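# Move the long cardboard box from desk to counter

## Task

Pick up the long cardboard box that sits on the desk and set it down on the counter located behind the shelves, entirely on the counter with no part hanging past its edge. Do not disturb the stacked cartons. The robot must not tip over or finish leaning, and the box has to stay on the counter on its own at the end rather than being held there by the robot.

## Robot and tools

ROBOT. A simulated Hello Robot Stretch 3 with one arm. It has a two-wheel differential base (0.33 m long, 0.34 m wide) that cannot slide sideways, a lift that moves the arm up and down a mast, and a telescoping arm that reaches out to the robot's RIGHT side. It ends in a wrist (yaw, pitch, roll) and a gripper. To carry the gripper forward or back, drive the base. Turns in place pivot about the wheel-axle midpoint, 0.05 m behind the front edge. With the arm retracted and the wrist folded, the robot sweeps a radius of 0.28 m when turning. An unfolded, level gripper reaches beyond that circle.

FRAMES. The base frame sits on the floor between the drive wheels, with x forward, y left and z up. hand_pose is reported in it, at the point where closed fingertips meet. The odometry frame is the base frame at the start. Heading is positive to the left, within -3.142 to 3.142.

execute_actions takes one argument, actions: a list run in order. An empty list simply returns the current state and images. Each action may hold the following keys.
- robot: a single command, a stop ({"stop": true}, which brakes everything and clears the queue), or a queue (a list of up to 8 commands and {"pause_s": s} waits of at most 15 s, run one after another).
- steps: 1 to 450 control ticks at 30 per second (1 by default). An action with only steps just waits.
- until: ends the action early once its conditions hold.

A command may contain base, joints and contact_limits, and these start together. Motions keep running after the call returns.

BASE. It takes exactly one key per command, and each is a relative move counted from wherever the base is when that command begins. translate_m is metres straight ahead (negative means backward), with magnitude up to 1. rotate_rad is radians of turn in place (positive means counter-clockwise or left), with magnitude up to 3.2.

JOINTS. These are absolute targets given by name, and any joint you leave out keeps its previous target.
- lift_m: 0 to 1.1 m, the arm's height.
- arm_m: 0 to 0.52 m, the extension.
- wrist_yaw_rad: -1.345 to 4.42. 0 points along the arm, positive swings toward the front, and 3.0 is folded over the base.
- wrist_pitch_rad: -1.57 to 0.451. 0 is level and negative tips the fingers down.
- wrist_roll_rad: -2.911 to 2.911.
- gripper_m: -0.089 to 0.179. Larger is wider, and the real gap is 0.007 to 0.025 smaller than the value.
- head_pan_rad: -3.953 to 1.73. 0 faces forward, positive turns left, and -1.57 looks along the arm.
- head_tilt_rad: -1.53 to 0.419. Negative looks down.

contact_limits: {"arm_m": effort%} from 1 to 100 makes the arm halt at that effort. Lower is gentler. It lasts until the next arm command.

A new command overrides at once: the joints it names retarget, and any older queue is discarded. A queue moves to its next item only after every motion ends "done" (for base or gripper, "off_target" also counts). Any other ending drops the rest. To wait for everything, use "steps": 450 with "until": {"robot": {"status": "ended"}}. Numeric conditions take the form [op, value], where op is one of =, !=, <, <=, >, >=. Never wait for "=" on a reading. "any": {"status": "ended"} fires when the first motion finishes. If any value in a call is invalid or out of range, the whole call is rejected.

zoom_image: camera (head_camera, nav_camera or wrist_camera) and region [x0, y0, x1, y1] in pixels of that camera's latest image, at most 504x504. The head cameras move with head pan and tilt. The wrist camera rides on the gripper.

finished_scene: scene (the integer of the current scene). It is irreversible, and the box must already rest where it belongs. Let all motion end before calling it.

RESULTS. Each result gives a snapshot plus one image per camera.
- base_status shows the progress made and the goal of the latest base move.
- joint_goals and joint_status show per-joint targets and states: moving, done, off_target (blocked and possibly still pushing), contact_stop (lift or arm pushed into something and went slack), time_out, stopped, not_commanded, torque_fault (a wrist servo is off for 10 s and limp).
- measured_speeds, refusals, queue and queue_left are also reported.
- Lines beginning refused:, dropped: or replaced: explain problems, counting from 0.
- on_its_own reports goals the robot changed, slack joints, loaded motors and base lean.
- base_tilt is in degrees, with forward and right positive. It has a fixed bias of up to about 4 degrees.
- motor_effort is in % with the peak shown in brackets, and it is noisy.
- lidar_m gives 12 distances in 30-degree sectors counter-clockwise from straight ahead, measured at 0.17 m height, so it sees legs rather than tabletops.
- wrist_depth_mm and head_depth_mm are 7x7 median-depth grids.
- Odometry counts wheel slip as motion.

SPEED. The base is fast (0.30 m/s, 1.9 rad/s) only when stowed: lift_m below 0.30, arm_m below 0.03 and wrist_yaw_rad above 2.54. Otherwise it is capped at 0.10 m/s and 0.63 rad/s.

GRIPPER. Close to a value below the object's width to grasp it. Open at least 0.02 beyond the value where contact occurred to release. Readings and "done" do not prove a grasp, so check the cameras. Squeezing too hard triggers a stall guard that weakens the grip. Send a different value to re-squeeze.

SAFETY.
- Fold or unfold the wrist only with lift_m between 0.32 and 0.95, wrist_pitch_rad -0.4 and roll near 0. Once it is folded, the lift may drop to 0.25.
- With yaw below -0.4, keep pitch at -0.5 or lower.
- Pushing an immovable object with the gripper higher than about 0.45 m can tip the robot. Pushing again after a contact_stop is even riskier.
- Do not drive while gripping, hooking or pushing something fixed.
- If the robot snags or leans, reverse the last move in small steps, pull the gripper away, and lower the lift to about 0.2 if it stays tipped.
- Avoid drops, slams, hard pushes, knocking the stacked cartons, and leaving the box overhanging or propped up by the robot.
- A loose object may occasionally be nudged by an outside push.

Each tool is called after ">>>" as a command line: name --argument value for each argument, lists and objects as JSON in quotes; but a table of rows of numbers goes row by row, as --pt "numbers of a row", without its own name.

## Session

>>> execute_actions --actions '[]'

Scene clock: 0.00 s.
robot.base_odometry: x=+0.000 y=+0.000 heading=+0.000 (m, m, rad; robot's odometry frame)
robot.turned_by_wheels: +0.000 (rad since the last result)
robot.turned_by_imu: +0.000 (rad since the last result)
robot.base_tilt: forward=-1.0 right=-0.1 (deg)
robot.lidar_m: 0.99 0.99 1.10 2.02 2.01 1.49 1.63 1.20 1.84 1.72 1.74 1.20
robot.head_depth_mm: 1132 1500 1545 1401 1156 1272 1160 / 981 995 1019 1053 1081 1408 1229 / 1020 1119 1068 1054 1043 1058 1070 / 1056 1375 1332 1414 1241 1370 1176 / 1080 1358 1358 1386 1217 1443 1192 / 1092 1317 1318 1357 1083 1399 1176 / 1114 1276 1275 911 917 1359 1162
robot.base_status: not_commanded
robot.joint_positions: lift_m=+0.502 arm_m=+0.002 wrist_yaw_rad=+3.007 wrist_pitch_rad=-0.459 wrist_roll_rad=+0.016 gripper_m=+0.037 head_pan_rad=-0.002 head_tilt_rad=-0.008
robot.joint_goals: lift_m=+0.502 arm_m=+0.002 wrist_yaw_rad=+3.007 wrist_pitch_rad=-0.459 wrist_roll_rad=+0.016 gripper_m=+0.037 head_pan_rad=-0.002 head_tilt_rad=-0.008
robot.joint_status: lift_m=not_commanded arm_m=not_commanded wrist_yaw_rad=not_commanded wrist_pitch_rad=not_commanded wrist_roll_rad=not_commanded gripper_m=not_commanded head_pan_rad=not_commanded head_tilt_rad=not_commanded
robot.measured_speeds: translate_m=+0.000 rotate_rad=+0.000 lift_m=+0.000 arm_m=+0.000 wrist_yaw_rad=+0.000 wrist_pitch_rad=+0.000 wrist_roll_rad=+0.000 head_pan_rad=+0.000 head_tilt_rad=+0.000
robot: refusals=0 queue=idle queue_left=0
robot.motor_effort: left_wheel=-1 right_wheel=-1 lift_m=+32 arm_m=+0 wrist_yaw_rad=+0 wrist_pitch_rad=+8 wrist_roll_rad=+0 gripper_m=+0 head_pan_rad=+0 head_tilt_rad=+1 (%)
robot.hand_pose: x=+0.0081 y=+0.0699 z=+0.5058 quat_wxyz=(+0.208, +0.703, +0.113, +0.671) (m; robot's base frame)
robot.wrist_depth_mm: - - - - - - 851 / - - - - - - 924 / - - - - - - - / 914 938 - - - - 987 / 789 800 - 848 891 897 886 / 685 698 717 726 722 767 787 / 604 615 650 640 650 673 677
pictures: head_camera (sideways: a quarter turn clockwise sets it upright), nav_camera (sideways: a quarter turn counterclockwise sets it upright), wrist_camera
camera_calibration (this result's frames):
head_camera: T_world_to_cam=[[-0.0583265, -0.0606842, -0.996451, 1.31882], [-0.0153901, 0.998087, -0.0598829, 0.0775629], [0.998179, 0.0118427, -0.0591488, 0.0250924], [0, 0, 0, 1]] pos_world=[0.0530693, 0.00232012, 1.32027]
nav_camera: T_world_to_cam=[[0.0307814, 0.0711314, 0.996992, -1.2609], [-0.0276899, -0.997021, 0.0719884, -0.0399519], [0.999143, -0.0298225, -0.0287201, -0.0102805], [0, 0, 0, 1]] pos_world=[0.0479776, 0.0495499, 1.25968]
wrist_camera: T_world_to_cam=[[0.992152, -0.123668, 0.0184597, -0.00959329], [-0.0663221, -0.64564, -0.760756, 0.455068], [0.105999, 0.753561, -0.648775, 0.441687], [0, 0, 0, 1]] pos_world=[-0.00711945, -0.0402143, 0.632929]
Images, in order (width x height): head_camera 896x504, nav_camera 672x504, wrist_camera 644x364.

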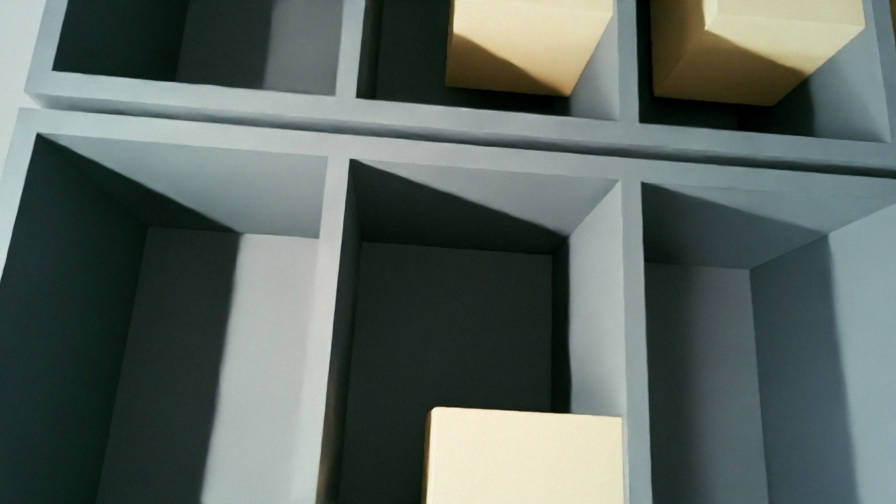

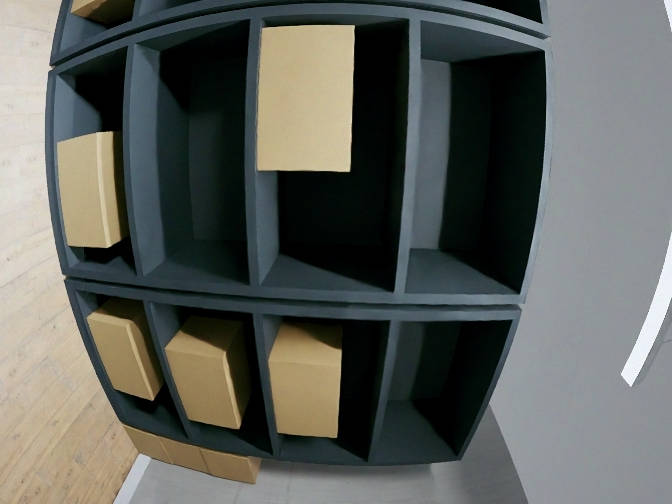

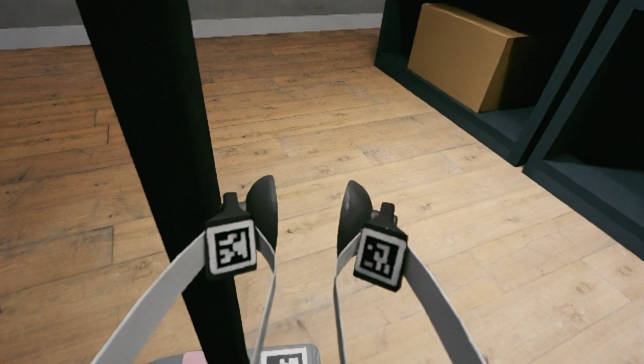

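>>> execute_actions --actions '[{"robot":{"joints":{"head_pan_rad":-2.85,"head_tilt_rad":-0.45,"lift_m":0.27,"wrist_pitch_rad":-0.4}},"steps":200,"until":{"robot":{"status":"ended"}}}]'

Scene clock: 3.63 s.
robot.base_odometry: x=+0.000 y=+0.000 heading=+0.000 (m, m, rad; robot's odometry frame)
robot.turned_by_wheels: +0.000 (rad since the last result)
robot.turned_by_imu: +0.000 (rad since the last result)
robot.base_tilt: forward=-1.2 right=+0.0 (deg)
robot.lidar_m: 0.99 0.99 1.10 2.02 2.01 1.49 1.63 1.20 1.84 1.72 1.74 1.20
robot.head_depth_mm: 1325 1452 1576 1199 1809 1600 1333 / 1338 1471 1599 1223 1812 1564 1316 / 1372 1480 1597 1207 1844 1576 1303 / 1363 1495 1601 1200 1828 1570 1307 / 1365 1510 1585 1180 1766 1565 1290 / 1387 1512 1627 1164 1796 1548 1290 / 1384 1518 1665 1755 1861 1536 1280
robot.base_status: not_commanded
robot.joint_positions: lift_m=+0.271 arm_m=+0.002 wrist_yaw_rad=+3.007 wrist_pitch_rad=-0.421 wrist_roll_rad=+0.016 gripper_m=+0.037 head_pan_rad=-2.843 head_tilt_rad=-0.444
robot.joint_goals: lift_m=+0.270 arm_m=+0.002 wrist_yaw_rad=+3.007 wrist_pitch_rad=-0.400 wrist_roll_rad=+0.016 gripper_m=+0.037 head_pan_rad=-2.850 head_tilt_rad=-0.450
robot.joint_status: lift_m=done arm_m=not_commanded wrist_yaw_rad=not_commanded wrist_pitch_rad=done wrist_roll_rad=not_commanded gripper_m=not_commanded head_pan_rad=done head_tilt_rad=done
robot.measured_speeds: translate_m=+0.000 rotate_rad=+0.000 lift_m=+0.000 arm_m=+0.000 wrist_yaw_rad=+0.000 wrist_pitch_rad=+0.000 wrist_roll_rad=+0.000 head_pan_rad=+0.000 head_tilt_rad=+0.000
robot: refusals=0 queue=done queue_left=0
robot.motor_effort: left_wheel=+0(0) right_wheel=-1(1) lift_m=+13(35) arm_m=+0(0) wrist_yaw_rad=+1(1) wrist_pitch_rad=+11(12) wrist_roll_rad=+0(0) gripper_m=+0(0) head_pan_rad=-4(50) head_tilt_rad=-2(21) (%)
robot.hand_pose: x=+0.0088 y=+0.0748 z=+0.2827 quat_wxyz=(+0.195, +0.705, +0.100, +0.674) (m; robot's base frame)
robot.wrist_depth_mm: - - - - - - 837 / 980 - - - - - 925 / 750 777 816 838 868 912 879 / 602 619 674 674 697 723 742 / 510 516 - 556 580 582 603 / 462 - - 475 468 496 511 / - - - - 423 433 442
pictures: head_camera (sideways: a quarter turn clockwise sets it upright), nav_camera (sideways: a quarter turn counterclockwise sets it upright), wrist_camera
camera_calibration (this result's frames):
head_camera: T_world_to_cam=[[0.435035, 0.197623, -0.878459, 1.16166], [0.333239, -0.941679, -0.0468167, 0.0583946], [-0.836479, -0.27237, -0.475519, 0.578197], [0, 0, 0, 1]] pos_world=[-0.0411724, -0.0170978, 1.29815]
nav_camera: T_world_to_cam=[[-0.408319, -0.200261, 0.890602, -1.11917], [-0.30053, 0.95074, 0.0759982, -0.0434652], [-0.86195, -0.236621, -0.448389, 0.547297], [0, 0, 0, 1]] pos_world=[0.00170405, -0.0532991, 1.24544]
wrist_camera: T_world_to_cam=[[0.99206, -0.124346, 0.0188481, -0.00557896], [-0.0623331, -0.616304, -0.785037, 0.293227], [0.109232, 0.777629, -0.619162, 0.282923], [0, 0, 0, 1]] pos_world=[-0.00709187, -0.039986, 0.405475]
Images, in order (width x height): head_camera 896x504, nav_camera 672x504, wrist_camera 644x364.

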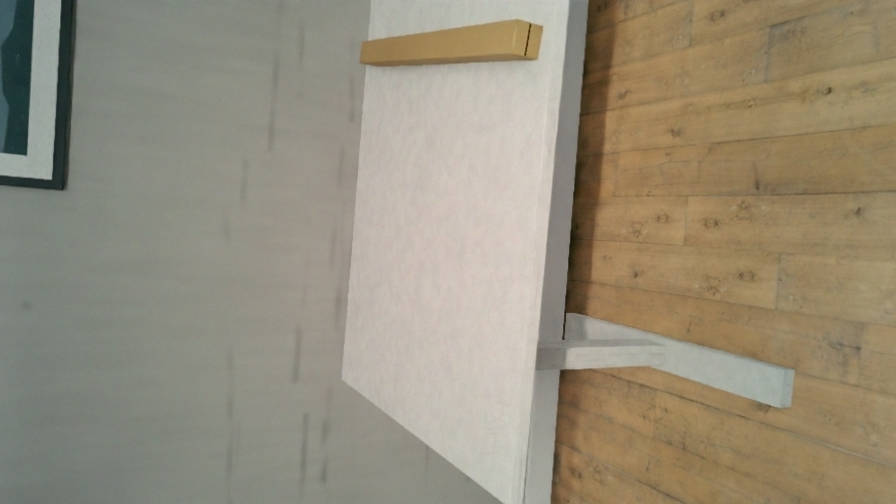

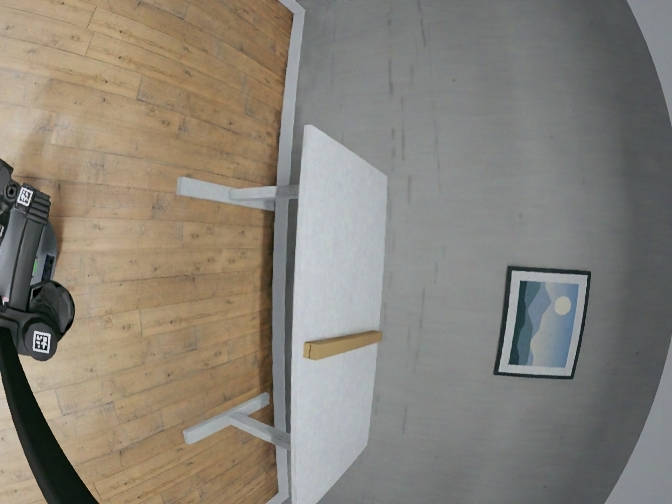

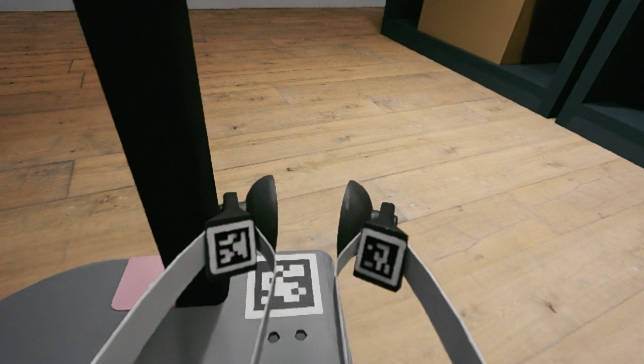

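>>> execute_actions --actions '[{"robot":[{"joints":{"head_pan_rad":-1.57,"head_tilt_rad":-0.7},"base":{"rotate_rad":-0.089}},{"base":{"translate_m":-0.564}},{"base":{"rotate_rad":-1.37}},{"joints":{"lift_m":0.94}}],"steps":450,"until":{"robot":{"lift_m":[">",0.7]}}},{"robot":[{"joints":{"wrist_yaw_rad":0,"lift_m":0.94,"gripper_m":0.13}},{"joints":{"wrist_pitch_rad":-1.5,"lift_m":0.97,"arm_m":0.5}}],"steps":450,"until":{"robot":{"status":"ended"}}}]'

Scene clock: 24.80 s.
robot.base_odometry: x=-0.562 y=+0.050 heading=-1.459 (m, m, rad; robot's odometry frame)
robot.turned_by_wheels: -1.459 (rad since the last result)
robot.turned_by_imu: -1.469 (rad since the last result)
robot.base_tilt: forward=-1.2 right=-0.1 (deg)
robot.lidar_m: 1.94 1.95 1.76 1.51 1.51 1.88 1.80 1.80 0.97 1.11 0.80 0.79
robot.head_depth_mm: 953 - 1075 846 695 633 1175 / - 1129 1071 836 694 630 1159 / 927 - 1018 814 674 613 1166 / 946 1061 1052 807 659 595 1159 / 934 1060 1041 828 681 609 1149 / 924 1047 1035 823 682 594 1149 / 911 1020 1032 814 679 592 1148
robot.base_status: done (rotate_rad -1.3699 of -1.3700)
robot.joint_positions: lift_m=+0.969 arm_m=+0.500 wrist_yaw_rad=+0.000 wrist_pitch_rad=-1.497 wrist_roll_rad=+0.016 gripper_m=+0.130 head_pan_rad=-1.577 head_tilt_rad=-0.692
robot.joint_goals: lift_m=+0.970 arm_m=+0.500 wrist_yaw_rad=+0.000 wrist_pitch_rad=-1.500 wrist_roll_rad=+0.016 gripper_m=+0.130 head_pan_rad=-1.570 head_tilt_rad=-0.700
robot.joint_status: lift_m=done arm_m=done wrist_yaw_rad=done wrist_pitch_rad=done wrist_roll_rad=not_commanded gripper_m=done head_pan_rad=done head_tilt_rad=done
robot.measured_speeds: translate_m=+0.000 rotate_rad=+0.000 lift_m=+0.000 arm_m=+0.000 wrist_yaw_rad=+0.000 wrist_pitch_rad=+0.000 wrist_roll_rad=+0.000 head_pan_rad=+0.000 head_tilt_rad=+0.000
robot: refusals=0 queue=done queue_left=0
robot.motor_effort: left_wheel=+2(14) right_wheel=-2(8) lift_m=+44(46) arm_m=+3(4) wrist_yaw_rad=+0(3) wrist_pitch_rad=-2(11) wrist_roll_rad=+0(0) gripper_m=+0(81) head_pan_rad=+4(50) head_tilt_rad=-3(18) (%)
robot.hand_pose: x=-0.0216 y=-0.6397 z=+0.8507 quat_wxyz=(+0.514, +0.477, -0.522, -0.485) (m; robot's base frame)
robot.wrist_depth_mm: 266 270 270 225 275 276 276 / 274 275 278 231 282 282 284 / 281 283 282 238 289 290 292 / 289 290 293 245 295 298 301 / 295 - 299 251 304 308 310 / 304 308 310 259 313 315 318 / 313 313 317 267 322 328 327
pictures: head_camera (sideways: a quarter turn clockwise sets it upright), nav_camera (sideways: a quarter turn counterclockwise sets it upright), wrist_camera
camera_calibration (this result's frames):
head_camera: T_world_to_cam=[[-0.0568235, 0.674984, -0.735641, 0.978467], [0.998337, 0.0455965, -0.0352783, 0.0393025], [0.00973036, -0.736422, -0.676453, 0.834443], [0, 0, 0, 1]] pos_world=[0.00824336, -0.0477397, 1.28565]
nav_camera: T_world_to_cam=[[0.067333, -0.654018, 0.753477, -0.94328], [-0.997216, -0.0198551, 0.07188, -0.0338301], [-0.0320504, -0.756219, -0.653534, 0.809132], [0, 0, 0, 1]] pos_world=[0.055711, -0.00571265, 1.24197]
wrist_camera: T_world_to_cam=[[-0.999781, -0.0209141, 0.000751957, -0.0364785], [-0.0204748, 0.984951, 0.171618, 0.508278], [-0.00432987, 0.171565, -0.985163, 1.1148], [0, 0, 0, 1]] pos_world=[-0.0212367, -0.692652, 1.01106]
Images, in order (width x height): head_camera 896x504, nav_camera 672x504, wrist_camera 644x364.

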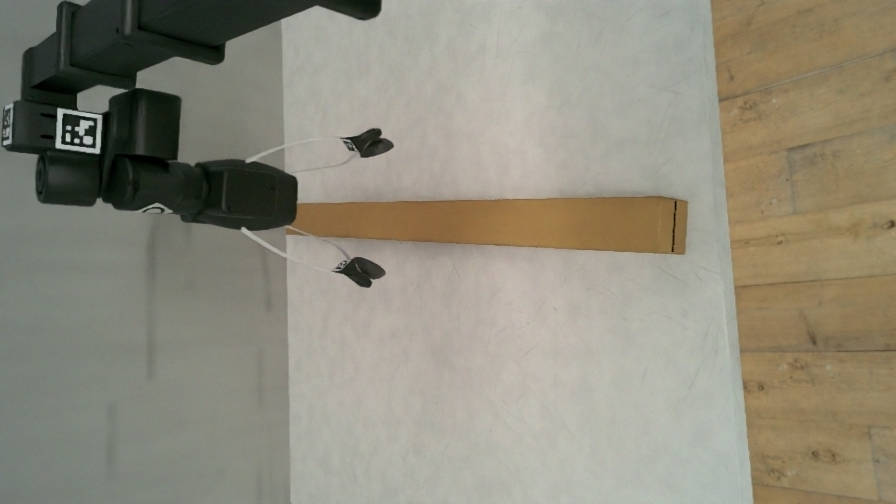

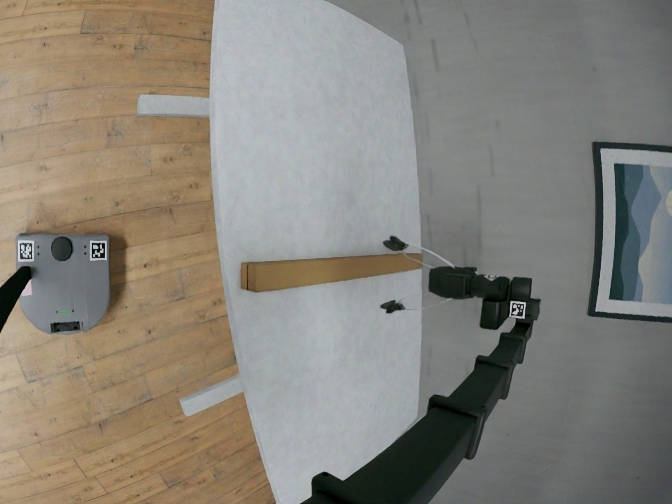

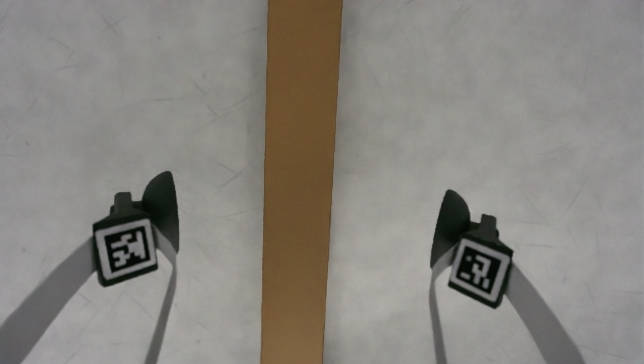

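>>> execute_actions --actions '[{"robot":[{"joints":{"lift_m":0.863,"arm_m":0.52,"gripper_m":0.11},"base":{"translate_m":0.01}},{"joints":{"gripper_m":0.0}},{"pause_s":0.5},{"joints":{"lift_m":0.95}},{"joints":{"wrist_yaw_rad":1.57,"arm_m":0.38}}],"steps":450,"until":{"robot":{"status":"ended"}}}]'

>>> execute_actions --actions '[{"robot":[{"joints":{"arm_m":0.0,"head_pan_rad":-0.5,"head_tilt_rad":-0.6},"base":{"rotate_rad":2.72}},{"base":{"translate_m":1.0}},{"base":{"translate_m":0.55}}],"steps":450,"until":{"robot":{"status":"ended"}}},{"steps":450,"until":{"robot":{"status":"ended"}}}]'

Scene clock: 34.93 s.
robot.base_odometry: x=-0.561 y=+0.040 heading=-1.459 (m, m, rad; robot's odometry frame)
robot.turned_by_wheels: +0.000 (rad since the last result)
robot.turned_by_imu: -0.001 (rad since the last result)
robot.base_tilt: forward=-1.1 right=+0.1 (deg)
robot.lidar_m: 1.93 1.94 1.75 1.52 1.58 1.88 1.81 1.81 0.97 1.10 0.78 0.79
robot.head_depth_mm: 964 - 1036 772 695 634 1164 / 949 1129 1029 654 692 629 1162 / 950 - - 651 692 615 1160 / 946 1067 1010 649 688 611 1156 / 929 1053 1048 757 681 609 1149 / 918 1040 1042 656 682 592 1147 / 911 1024 1030 654 680 592 1145
robot.base_status: done (translate_m +0.0100 of +0.0100)
robot.joint_positions: lift_m=+0.949 arm_m=+0.380 wrist_yaw_rad=+1.568 wrist_pitch_rad=-1.497 wrist_roll_rad=+0.016 gripper_m=+0.001 head_pan_rad=-1.577 head_tilt_rad=-0.692
robot.joint_goals: lift_m=+0.950 arm_m=+0.380 wrist_yaw_rad=+1.570 wrist_pitch_rad=-1.500 wrist_roll_rad=+0.016 gripper_m=+0.000 head_pan_rad=-1.570 head_tilt_rad=-0.700
robot.joint_status: lift_m=done arm_m=done wrist_yaw_rad=done wrist_pitch_rad=done wrist_roll_rad=not_commanded gripper_m=done head_pan_rad=done head_tilt_rad=done
robot.measured_speeds: translate_m=+0.000 rotate_rad=+0.000 lift_m=+0.000 arm_m=+0.000 wrist_yaw_rad=+0.000 wrist_pitch_rad=+0.000 wrist_roll_rad=+0.000 head_pan_rad=+0.000 head_tilt_rad=+0.000
robot: refusals=0 queue=done queue_left=0
robot.motor_effort: left_wheel=+2(5) right_wheel=-2(6) lift_m=+45(49) arm_m=-3(5) wrist_yaw_rad=+2(3) wrist_pitch_rad=-2(2) wrist_roll_rad=+0(0) gripper_m=-20(93) head_pan_rad=+3(3) head_tilt_rad=-3(3) (%)
robot.hand_pose: x=-0.0265 y=-0.5254 z=+0.8307 quat_wxyz=(+0.707, +0.706, -0.033, +0.019) (m; robot's base frame)
robot.wrist_depth_mm: 250 252 251 120 255 257 258 / 256 257 257 123 261 263 265 / 262 263 264 126 269 269 273 / 271 271 270 129 275 277 279 / - 278 132 133 283 285 286 / - 284 286 137 292 293 296 / - 294 293 141 301 300 303
pictures: head_camera (sideways: a quarter turn clockwise sets it upright), nav_camera (sideways: a quarter turn counterclockwise sets it upright), wrist_camera
camera_calibration (this result's frames):
head_camera: T_world_to_cam=[[-0.0568236, 0.674984, -0.735641, 0.978467], [0.998337, 0.0455966, -0.0352783, 0.0393025], [0.00973045, -0.736422, -0.676453, 0.834443], [0, 0, 0, 1]] pos_world=[0.00824337, -0.0477397, 1.28565]
nav_camera: T_world_to_cam=[[0.0673331, -0.654018, 0.753477, -0.94328], [-0.997216, -0.0198552, 0.07188, -0.0338301], [-0.0320504, -0.756219, -0.653534, 0.809132], [0, 0, 0, 1]] pos_world=[0.055711, -0.00571264, 1.24197]
wrist_camera: T_world_to_cam=[[0.0174838, -0.999847, 0.0007426, -0.526298], [-0.98494, -0.0170953, 0.172051, -0.153395], [-0.172012, -0.00373951, -0.985088, 0.978838], [0, 0, 0, 1]] pos_world=[0.0264879, -0.525179, 0.991024]
Images, in order (width x height): head_camera 896x504, nav_camera 672x504, wrist_camera 644x364.

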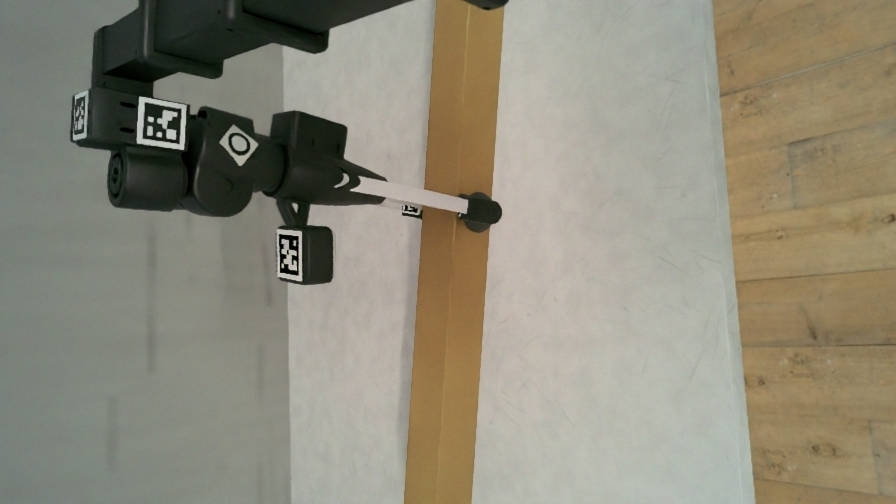

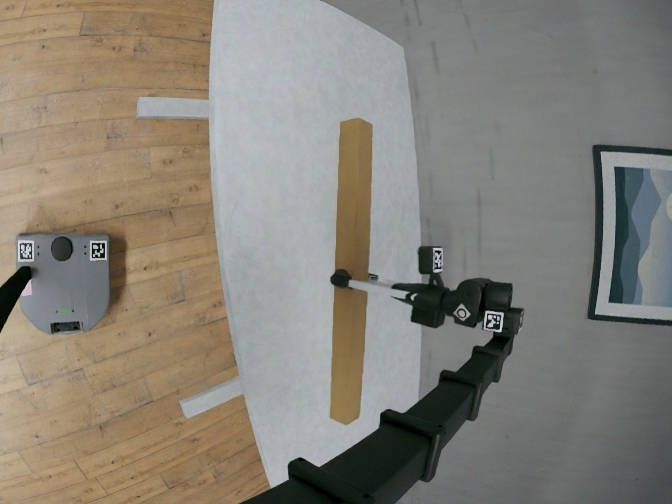

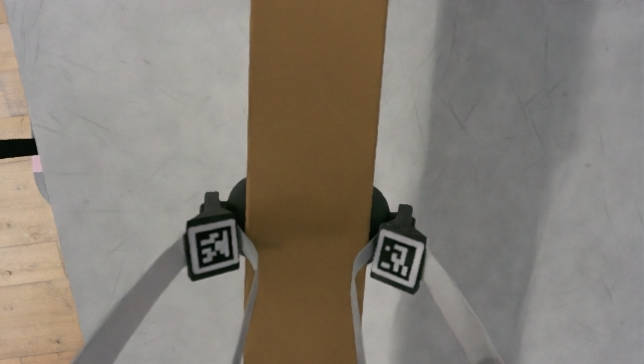

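Scene clock: 57.57 s.
robot.base_odometry: x=-0.088 y=+1.516 heading=+1.261 (m, m, rad; robot's odometry frame)
robot.turned_by_wheels: +2.720 (rad since the last result)
robot.turned_by_imu: +2.743 (rad since the last result)
robot.base_tilt: forward=-1.2 right=-0.1 (deg)
robot.lidar_m: 0.55 0.52 0.53 0.69 1.59 1.56 2.31 3.21 0.98 0.72 0.63 0.80
robot.head_depth_mm: 1707 2211 2672 2140 1709 1409 1140 / 1282 1545 1957 2076 1696 1397 1206 / 1032 1195 1426 1761 1686 1397 401 / 864 975 1127 1323 1534 465 426 / 742 822 926 1058 1233 1315 1186 / 649 711 790 880 998 1151 1175 / 579 627 683 753 840 945 1076
robot.base_status: done (translate_m +0.5500 of +0.5500)
robot.joint_positions: lift_m=+0.949 arm_m=+0.002 wrist_yaw_rad=+1.569 wrist_pitch_rad=-1.498 wrist_roll_rad=+0.016 gripper_m=+0.001 head_pan_rad=-0.507 head_tilt_rad=-0.606
robot.joint_goals: lift_m=+0.950 arm_m=+0.000 wrist_yaw_rad=+1.570 wrist_pitch_rad=-1.500 wrist_roll_rad=+0.016 gripper_m=+0.000 head_pan_rad=-0.500 head_tilt_rad=-0.600
robot.joint_status: lift_m=done arm_m=done wrist_yaw_rad=done wrist_pitch_rad=done wrist_roll_rad=not_commanded gripper_m=done head_pan_rad=done head_tilt_rad=done
robot.measured_speeds: translate_m=+0.000 rotate_rad=+0.000 lift_m=+0.000 arm_m=+0.000 wrist_yaw_rad=+0.000 wrist_pitch_rad=+0.000 wrist_roll_rad=+0.000 head_pan_rad=+0.000 head_tilt_rad=+0.000
robot: refusals=0 queue=done queue_left=0
robot.motor_effort: left_wheel=-2(9) right_wheel=+1(5) lift_m=+45(45) arm_m=-3(1) wrist_yaw_rad=+1(3) wrist_pitch_rad=-1(2) wrist_roll_rad=+0(1) gripper_m=-19(20) head_pan_rad=+3(49) head_tilt_rad=+2(9) (%)
robot.hand_pose: x=-0.0269 y=-0.1476 z=+0.8307 quat_wxyz=(+0.707, +0.707, -0.032, +0.019) (m; robot's base frame)
robot.wrist_depth_mm: 886 950 948 120 959 960 893 / 960 979 966 123 979 927 918 / 986 989 126 126 - - 713 / - - 129 130 - - 785 / - - 132 133 - - 908 / - - - 137 - - - / - - - 141 - - -
pictures: head_camera (sideways: a quarter turn clockwise sets it upright), nav_camera (sideways: a quarter turn counterclockwise sets it upright), wrist_camera
camera_calibration (this result's frames):
head_camera: T_world_to_cam=[[-0.56203, 0.242503, -0.790769, 1.0534], [0.442273, 0.896007, -0.0395635, 0.0482776], [0.69894, -0.371971, -0.610835, 0.744884], [0, 0, 0, 1]] pos_world=[0.0500628, -0.0216356, 1.28991]
nav_camera: T_world_to_cam=[[0.547417, -0.222511, 0.806736, -1.01563], [-0.466973, -0.881184, 0.0738232, -0.0396026], [0.694457, -0.417136, -0.586282, 0.717216], [0, 0, 0, 1]] pos_world=[0.0394063, 0.0382899, 1.24276]
wrist_camera: T_world_to_cam=[[0.0192028, -0.999815, 0.000717278, -0.14848], [-0.984678, -0.0187877, 0.173365, -0.148612], [-0.17332, -0.00403538, -0.984857, 0.979934], [0, 0, 0, 1]] pos_world=[0.0263583, -0.14729, 0.990965]
Images, in order (width x height): head_camera 896x504, nav_camera 672x504, wrist_camera 644x364.

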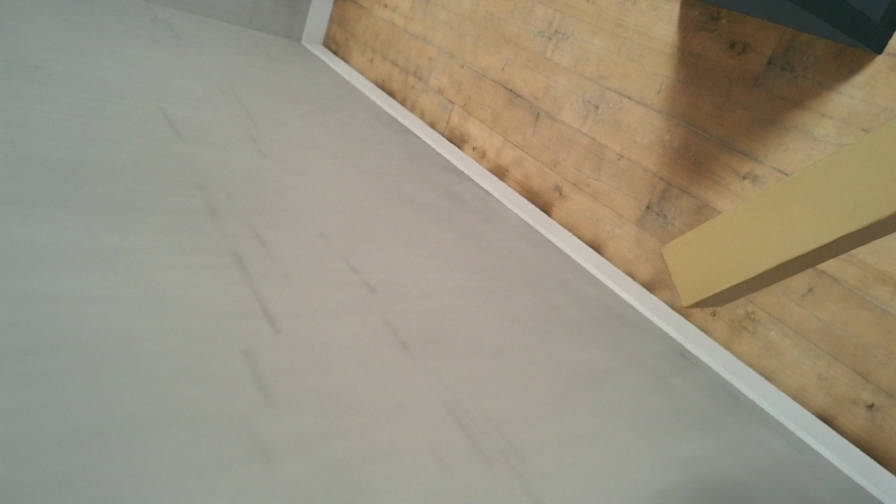

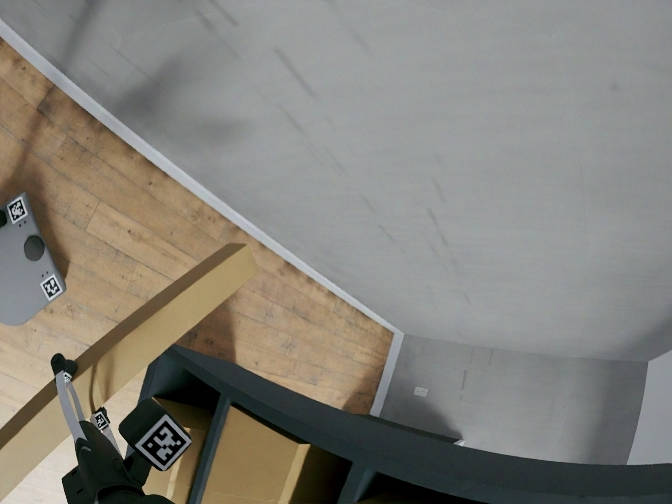

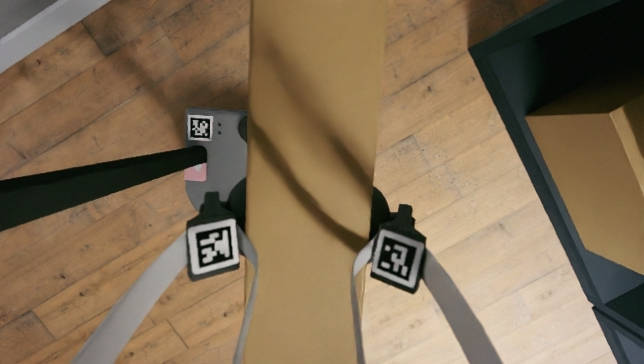

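>>> execute_actions --actions '[{"robot":[{"base":{"translate_m":0.29},"joints":{"head_pan_rad":0}},{"base":{"rotate_rad":-0.96}},{"base":{"translate_m":0.3},"joints":{"lift_m":1.1}}],"steps":450,"until":{"robot":{"status":"ended"}}}]'

Scene clock: 70.30 s.
robot.base_odometry: x=+0.287 y=+1.882 heading=+0.301 (m, m, rad; robot's odometry frame)
robot.turned_by_wheels: -0.960 (rad since the last result)
robot.turned_by_imu: -0.972 (rad since the last result)
robot.base_tilt: forward=-1.1 right=-0.1 (deg)
robot.lidar_m: 1.07 0.40 0.29 0.28 0.29 0.40 1.12 2.09 2.83 0.68 0.38 0.48
robot.head_depth_mm: 1939 1888 1874 2004 1703 345 983 / 1950 2158 2410 2141 1701 1409 1211 / 1957 2217 2460 2088 1680 1397 1198 / 1960 2206 2438 2102 1670 1391 1196 / 1603 1729 1879 1955 1640 1377 1190 / 983 1032 1088 1146 1221 1276 1171 / 713 736 765 794 832 866 906
robot.base_status: done (translate_m +0.3000 of +0.3000)
robot.joint_positions: lift_m=+1.099 arm_m=+0.002 wrist_yaw_rad=+1.569 wrist_pitch_rad=-1.498 wrist_roll_rad=+0.016 gripper_m=+0.001 head_pan_rad=-0.007 head_tilt_rad=-0.606
robot.joint_goals: lift_m=+1.100 arm_m=+0.000 wrist_yaw_rad=+1.570 wrist_pitch_rad=-1.500 wrist_roll_rad=+0.016 gripper_m=+0.000 head_pan_rad=+0.000 head_tilt_rad=-0.600
robot.joint_status: lift_m=done arm_m=done wrist_yaw_rad=done wrist_pitch_rad=done wrist_roll_rad=not_commanded gripper_m=done head_pan_rad=done head_tilt_rad=done
robot.measured_speeds: translate_m=+0.000 rotate_rad=+0.000 lift_m=+0.000 arm_m=+0.000 wrist_yaw_rad=+0.000 wrist_pitch_rad=+0.000 wrist_roll_rad=+0.000 head_pan_rad=+0.000 head_tilt_rad=+0.000
robot: refusals=0 queue=done queue_left=0
robot.motor_effort: left_wheel=+2(8) right_wheel=-3(5) lift_m=+45(45) arm_m=-4(3) wrist_yaw_rad=+1(0) wrist_pitch_rad=-1(1) wrist_roll_rad=+0(0) gripper_m=-20(20) head_pan_rad=+4(37) head_tilt_rad=+2(2) (%)
robot.hand_pose: x=-0.0269 y=-0.1476 z=+0.9807 quat_wxyz=(+0.707, +0.707, -0.032, +0.019) (m; robot's base frame)
robot.wrist_depth_mm: 532 794 - 120 619 452 431 / 543 803 - 123 - 904 795 / 552 833 - 126 - - - / 538 934 130 129 - - - / 576 874 132 133 - - - / 580 813 - 137 - - - / 564 975 - 141 - - -
pictures: head_camera (sideways: a quarter turn clockwise sets it upright), nav_camera (sideways: a quarter turn counterclockwise sets it upright), wrist_camera
camera_calibration (this result's frames):
head_camera: T_world_to_cam=[[-0.609481, -0.0564866, -0.790786, 1.05372], [-0.0411941, 0.998367, -0.0395649, 0.0512286], [0.79173, 0.00846168, -0.610813, 0.744288], [0, 0, 0, 1]] pos_world=[0.0550545, 0.00207795, 1.28991]
nav_camera: T_world_to_cam=[[0.587075, 0.0670313, 0.806753, -1.0159], [0.0124101, -0.997194, 0.0738238, -0.0425276], [0.809438, -0.0333282, -0.586259, 0.716484], [0, 0, 0, 1]] pos_world=[0.0169857, 0.0495678, 1.24276]
wrist_camera: T_world_to_cam=[[0.0191926, -0.999816, 0.000716517, -0.148584], [-0.984678, -0.0187777, 0.173367, -0.174616], [-0.173321, -0.00403289, -0.984857, 1.12766], [0, 0, 0, 1]] pos_world=[0.0263582, -0.147288, 1.14096]
Images, in order (width x height): head_camera 896x504, nav_camera 672x504, wrist_camera 644x364.

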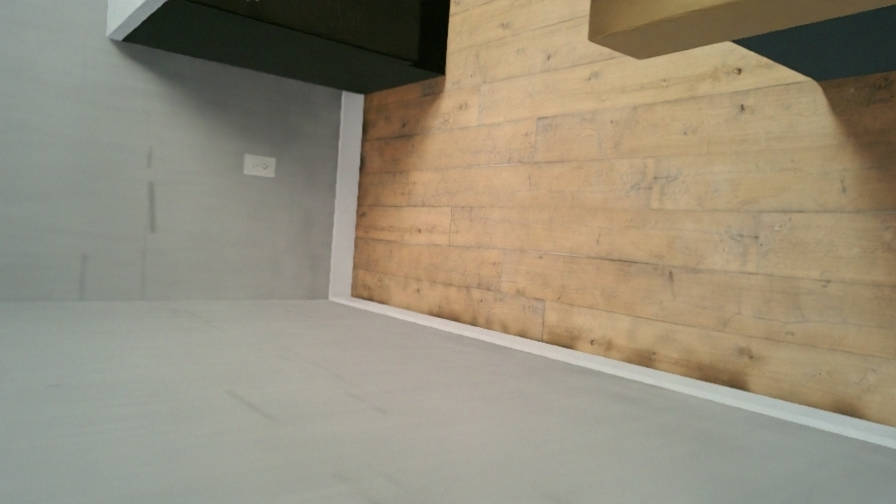

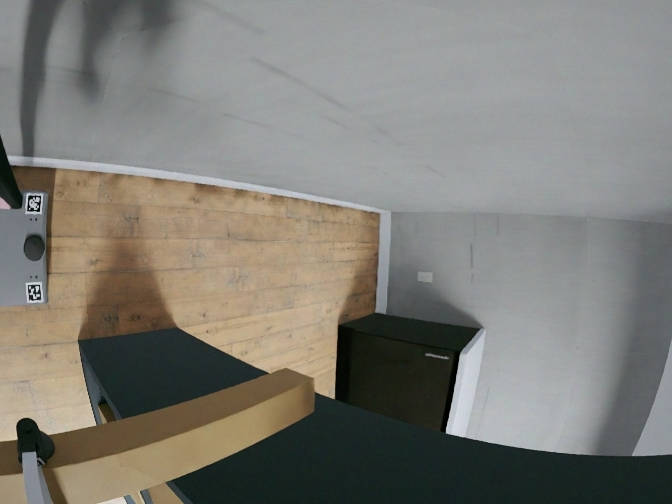

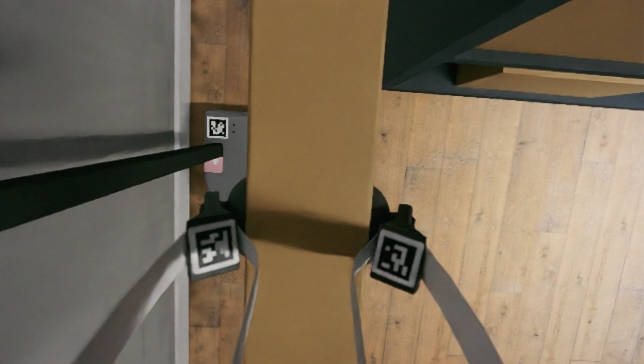

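>>> execute_actions --actions '[{"robot":[{"base":{"translate_m":0.77},"joints":{"head_tilt_rad":-0.7,"head_pan_rad":-1.3}},{"base":{"rotate_rad":-0.4}},{"base":{"translate_m":0.3}},{"base":{"rotate_rad":-0.87}},{"base":{"translate_m":1.0}},{"base":{"rotate_rad":2.83}}],"steps":450,"until":{"robot":{"status":"ended"}}},{"steps":450,"until":{"robot":{"status":"ended"}}},{"steps":450,"until":{"robot":{"status":"ended"}}}]'

Scene clock: 106.77 s.
robot.base_odometry: x=+1.887 y=+1.256 heading=+1.861 (m, m, rad; robot's odometry frame)
robot.turned_by_wheels: +1.560 (rad since the last result)
robot.turned_by_imu: +1.569 (rad since the last result)
robot.base_tilt: forward=-1.1 right=+0.0 (deg)
robot.lidar_m: 1.35 1.03 0.75 0.73 0.76 1.04 2.40 0.54 0.40 0.38 0.40 0.54
robot.head_depth_mm: 788 867 713 563 - - - / 815 884 711 578 - 673 - / 839 915 708 575 - 725 - / 870 931 702 570 - 740 - / 904 947 698 549 637 740 1098 / 939 941 692 563 687 293 1106 / 972 1082 688 578 730 291 1125
robot.base_status: done (rotate_rad +2.8299 of +2.8300)
robot.joint_positions: lift_m=+1.099 arm_m=+0.002 wrist_yaw_rad=+1.569 wrist_pitch_rad=-1.498 wrist_roll_rad=+0.016 gripper_m=+0.001 head_pan_rad=-1.293 head_tilt_rad=-0.691
robot.joint_goals: lift_m=+1.100 arm_m=+0.000 wrist_yaw_rad=+1.570 wrist_pitch_rad=-1.500 wrist_roll_rad=+0.016 gripper_m=+0.000 head_pan_rad=-1.300 head_tilt_rad=-0.700
robot.joint_status: lift_m=done arm_m=done wrist_yaw_rad=done wrist_pitch_rad=done wrist_roll_rad=not_commanded gripper_m=done head_pan_rad=done head_tilt_rad=done
robot.measured_speeds: translate_m=+0.000 rotate_rad=+0.000 lift_m=+0.000 arm_m=+0.000 wrist_yaw_rad=+0.000 wrist_pitch_rad=+0.000 wrist_roll_rad=+0.000 head_pan_rad=+0.000 head_tilt_rad=+0.000
robot: refusals=0 queue=done queue_left=0
robot.motor_effort: left_wheel=-3(8) right_wheel=+1(4) lift_m=+45(45) arm_m=-3(2) wrist_yaw_rad=+1(1) wrist_pitch_rad=-1(1) wrist_roll_rad=+0(0) gripper_m=-20(19) head_pan_rad=-3(51) head_tilt_rad=-3(9) (%)
robot.hand_pose: x=-0.0269 y=-0.1476 z=+0.9807 quat_wxyz=(+0.707, +0.707, -0.032, +0.019) (m; robot's base frame)
robot.wrist_depth_mm: - - - 120 761 432 287 / - - - 123 736 427 258 / - - - 126 717 421 255 / - - 131 130 776 413 253 / - - 133 133 607 383 249 / - - - 137 824 395 256 / - - - 141 723 366 263
pictures: head_camera (sideways: a quarter turn clockwise sets it upright), nav_camera (sideways: a quarter turn counterclockwise sets it upright), wrist_camera
camera_calibration (this result's frames):
head_camera: T_world_to_cam=[[-0.243381, 0.631824, -0.73591, 0.979956], [0.945684, 0.323166, -0.0352988, 0.0396505], [0.215519, -0.704529, -0.676158, 0.832805], [0, 0, 0, 1]] pos_world=[0.0215205, -0.0452383, 1.28567]
nav_camera: T_world_to_cam=[[0.2476, -0.608747, 0.753738, -0.94472], [-0.951815, -0.298126, 0.0718903, -0.0341205], [0.180946, -0.735219, -0.653231, 0.807439], [0, 0, 0, 1]] pos_world=[0.0553338, 0.00837729, 1.24197]
wrist_camera: T_world_to_cam=[[0.0192086, -0.999815, 0.000716949, -0.148588], [-0.984672, -0.0187933, 0.173402, -0.174663], [-0.173356, -0.00403676, -0.984851, 1.12765], [0, 0, 0, 1]] pos_world=[0.0263547, -0.147291, 1.14096]
Images, in order (width x height): head_camera 896x504, nav_camera 672x504, wrist_camera 644x364.

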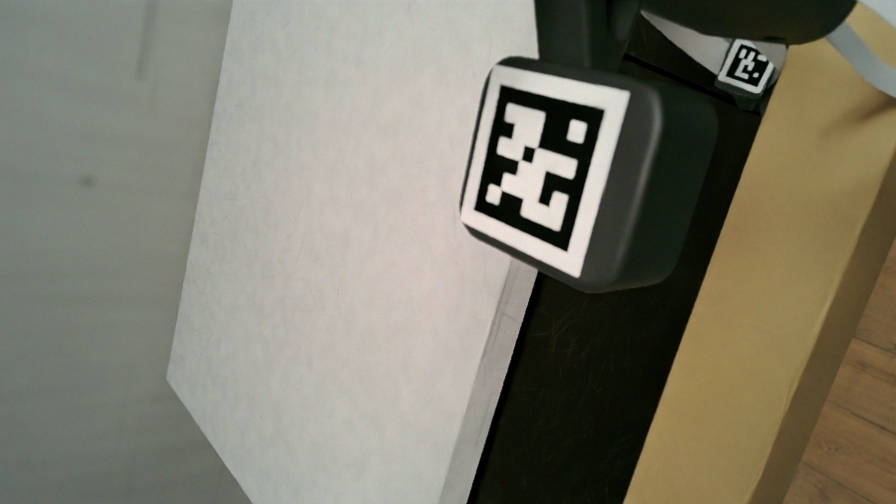

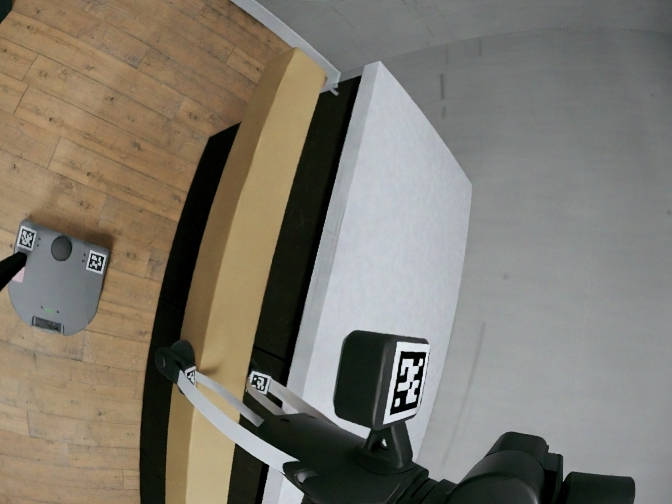

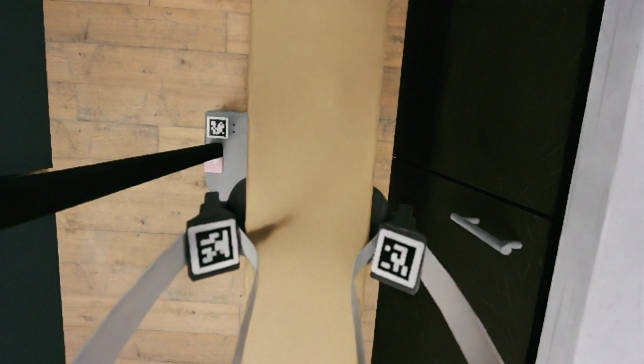

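>>> execute_actions --actions '[{"robot":{"joints":{"arm_m":0.45}},"steps":450,"until":{"robot":{"status":"ended"}}}]'

Scene clock: 112.10 s.
robot.base_odometry: x=+1.887 y=+1.256 heading=+1.861 (m, m, rad; robot's odometry frame)
robot.turned_by_wheels: +0.000 (rad since the last result)
robot.turned_by_imu: -0.001 (rad since the last result)
robot.base_tilt: forward=-1.1 right=-0.1 (deg)
robot.lidar_m: 1.35 1.03 0.75 0.73 0.76 1.03 2.40 0.54 0.40 0.38 0.40 0.54
robot.head_depth_mm: 777 865 574 563 488 595 775 / 812 883 590 560 499 650 855 / 841 915 606 558 558 701 940 / 876 930 630 555 595 761 1100 / 901 944 647 550 636 831 1127 / 938 941 693 564 687 917 1148 / 971 1084 688 578 742 1017 1145
robot.base_status: done (rotate_rad +2.8299 of +2.8300)
robot.joint_positions: lift_m=+1.099 arm_m=+0.450 wrist_yaw_rad=+1.569 wrist_pitch_rad=-1.498 wrist_roll_rad=+0.016 gripper_m=+0.001 head_pan_rad=-1.293 head_tilt_rad=-0.692
robot.joint_goals: lift_m=+1.100 arm_m=+0.450 wrist_yaw_rad=+1.570 wrist_pitch_rad=-1.500 wrist_roll_rad=+0.016 gripper_m=+0.000 head_pan_rad=-1.300 head_tilt_rad=-0.700
robot.joint_status: lift_m=done arm_m=done wrist_yaw_rad=done wrist_pitch_rad=done wrist_roll_rad=not_commanded gripper_m=done head_pan_rad=done head_tilt_rad=done
robot.measured_speeds: translate_m=+0.000 rotate_rad=+0.000 lift_m=+0.000 arm_m=+0.000 wrist_yaw_rad=+0.000 wrist_pitch_rad=+0.000 wrist_roll_rad=+0.000 head_pan_rad=+0.000 head_tilt_rad=+0.000
robot: refusals=0 queue=done queue_left=0
robot.motor_effort: left_wheel=-3(2) right_wheel=+1(1) lift_m=+45(45) arm_m=+2(3) wrist_yaw_rad=+1(1) wrist_pitch_rad=-1(1) wrist_roll_rad=+0(0) gripper_m=-19(20) head_pan_rad=-5(2) head_tilt_rad=-2(3) (%)
robot.hand_pose: x=-0.0269 y=-0.5950 z=+0.9807 quat_wxyz=(+0.707, +0.707, -0.032, +0.019) (m; robot's base frame)
robot.wrist_depth_mm: 211 213 213 120 216 217 219 / 218 218 218 123 221 223 225 / 223 223 224 126 228 229 230 / 228 229 229 130 233 236 237 / 233 234 132 133 241 241 245 / 241 242 244 137 248 250 250 / 248 251 248 141 255 255 257
pictures: head_camera (sideways: a quarter turn clockwise sets it upright), nav_camera (sideways: a quarter turn counterclockwise sets it upright), wrist_camera
camera_calibration (this result's frames):
head_camera: T_world_to_cam=[[-0.243287, 0.631978, -0.735809, 0.979824], [0.945746, 0.322986, -0.0352911, 0.0396401], [0.215353, -0.704474, -0.676269, 0.832949], [0, 0, 0, 1]] pos_world=[0.0215109, -0.045239, 1.28566]
nav_camera: T_world_to_cam=[[0.247512, -0.608904, 0.75364, -0.944592], [-0.951871, -0.297949, 0.0718865, -0.0341151], [0.180775, -0.735161, -0.653345, 0.807588], [0, 0, 0, 1]] pos_world=[0.055333, 0.00837625, 1.24197]
wrist_camera: T_world_to_cam=[[0.0192087, -0.999815, 0.000716956, -0.595887], [-0.984672, -0.0187934, 0.173402, -0.183071], [-0.173356, -0.00403679, -0.984851, 1.12585], [0, 0, 0, 1]] pos_world=[0.0263547, -0.594672, 1.14097]
Images, in order (width x height): head_camera 896x504, nav_camera 672x504, wrist_camera 644x364.

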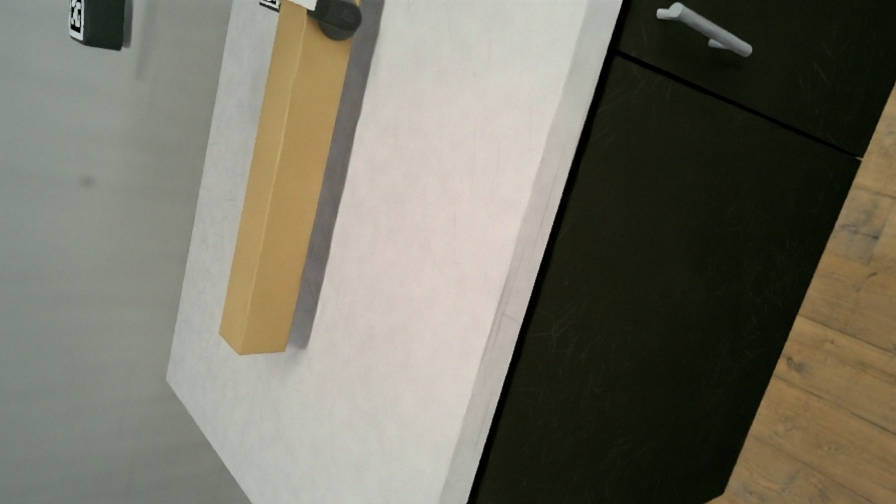

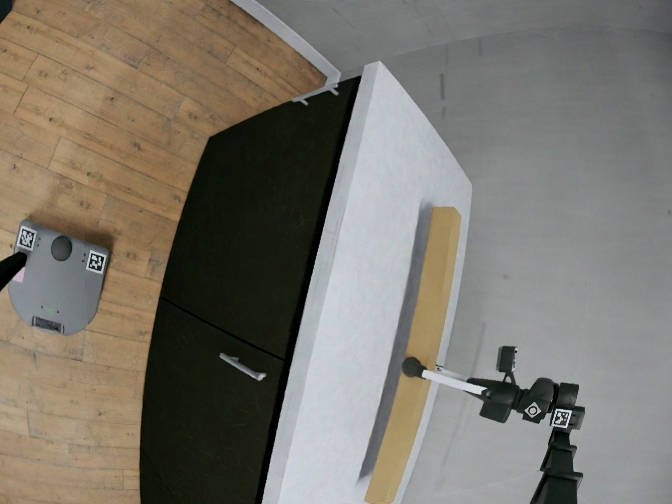

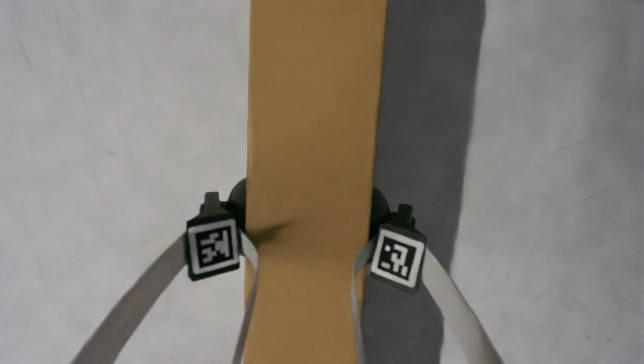

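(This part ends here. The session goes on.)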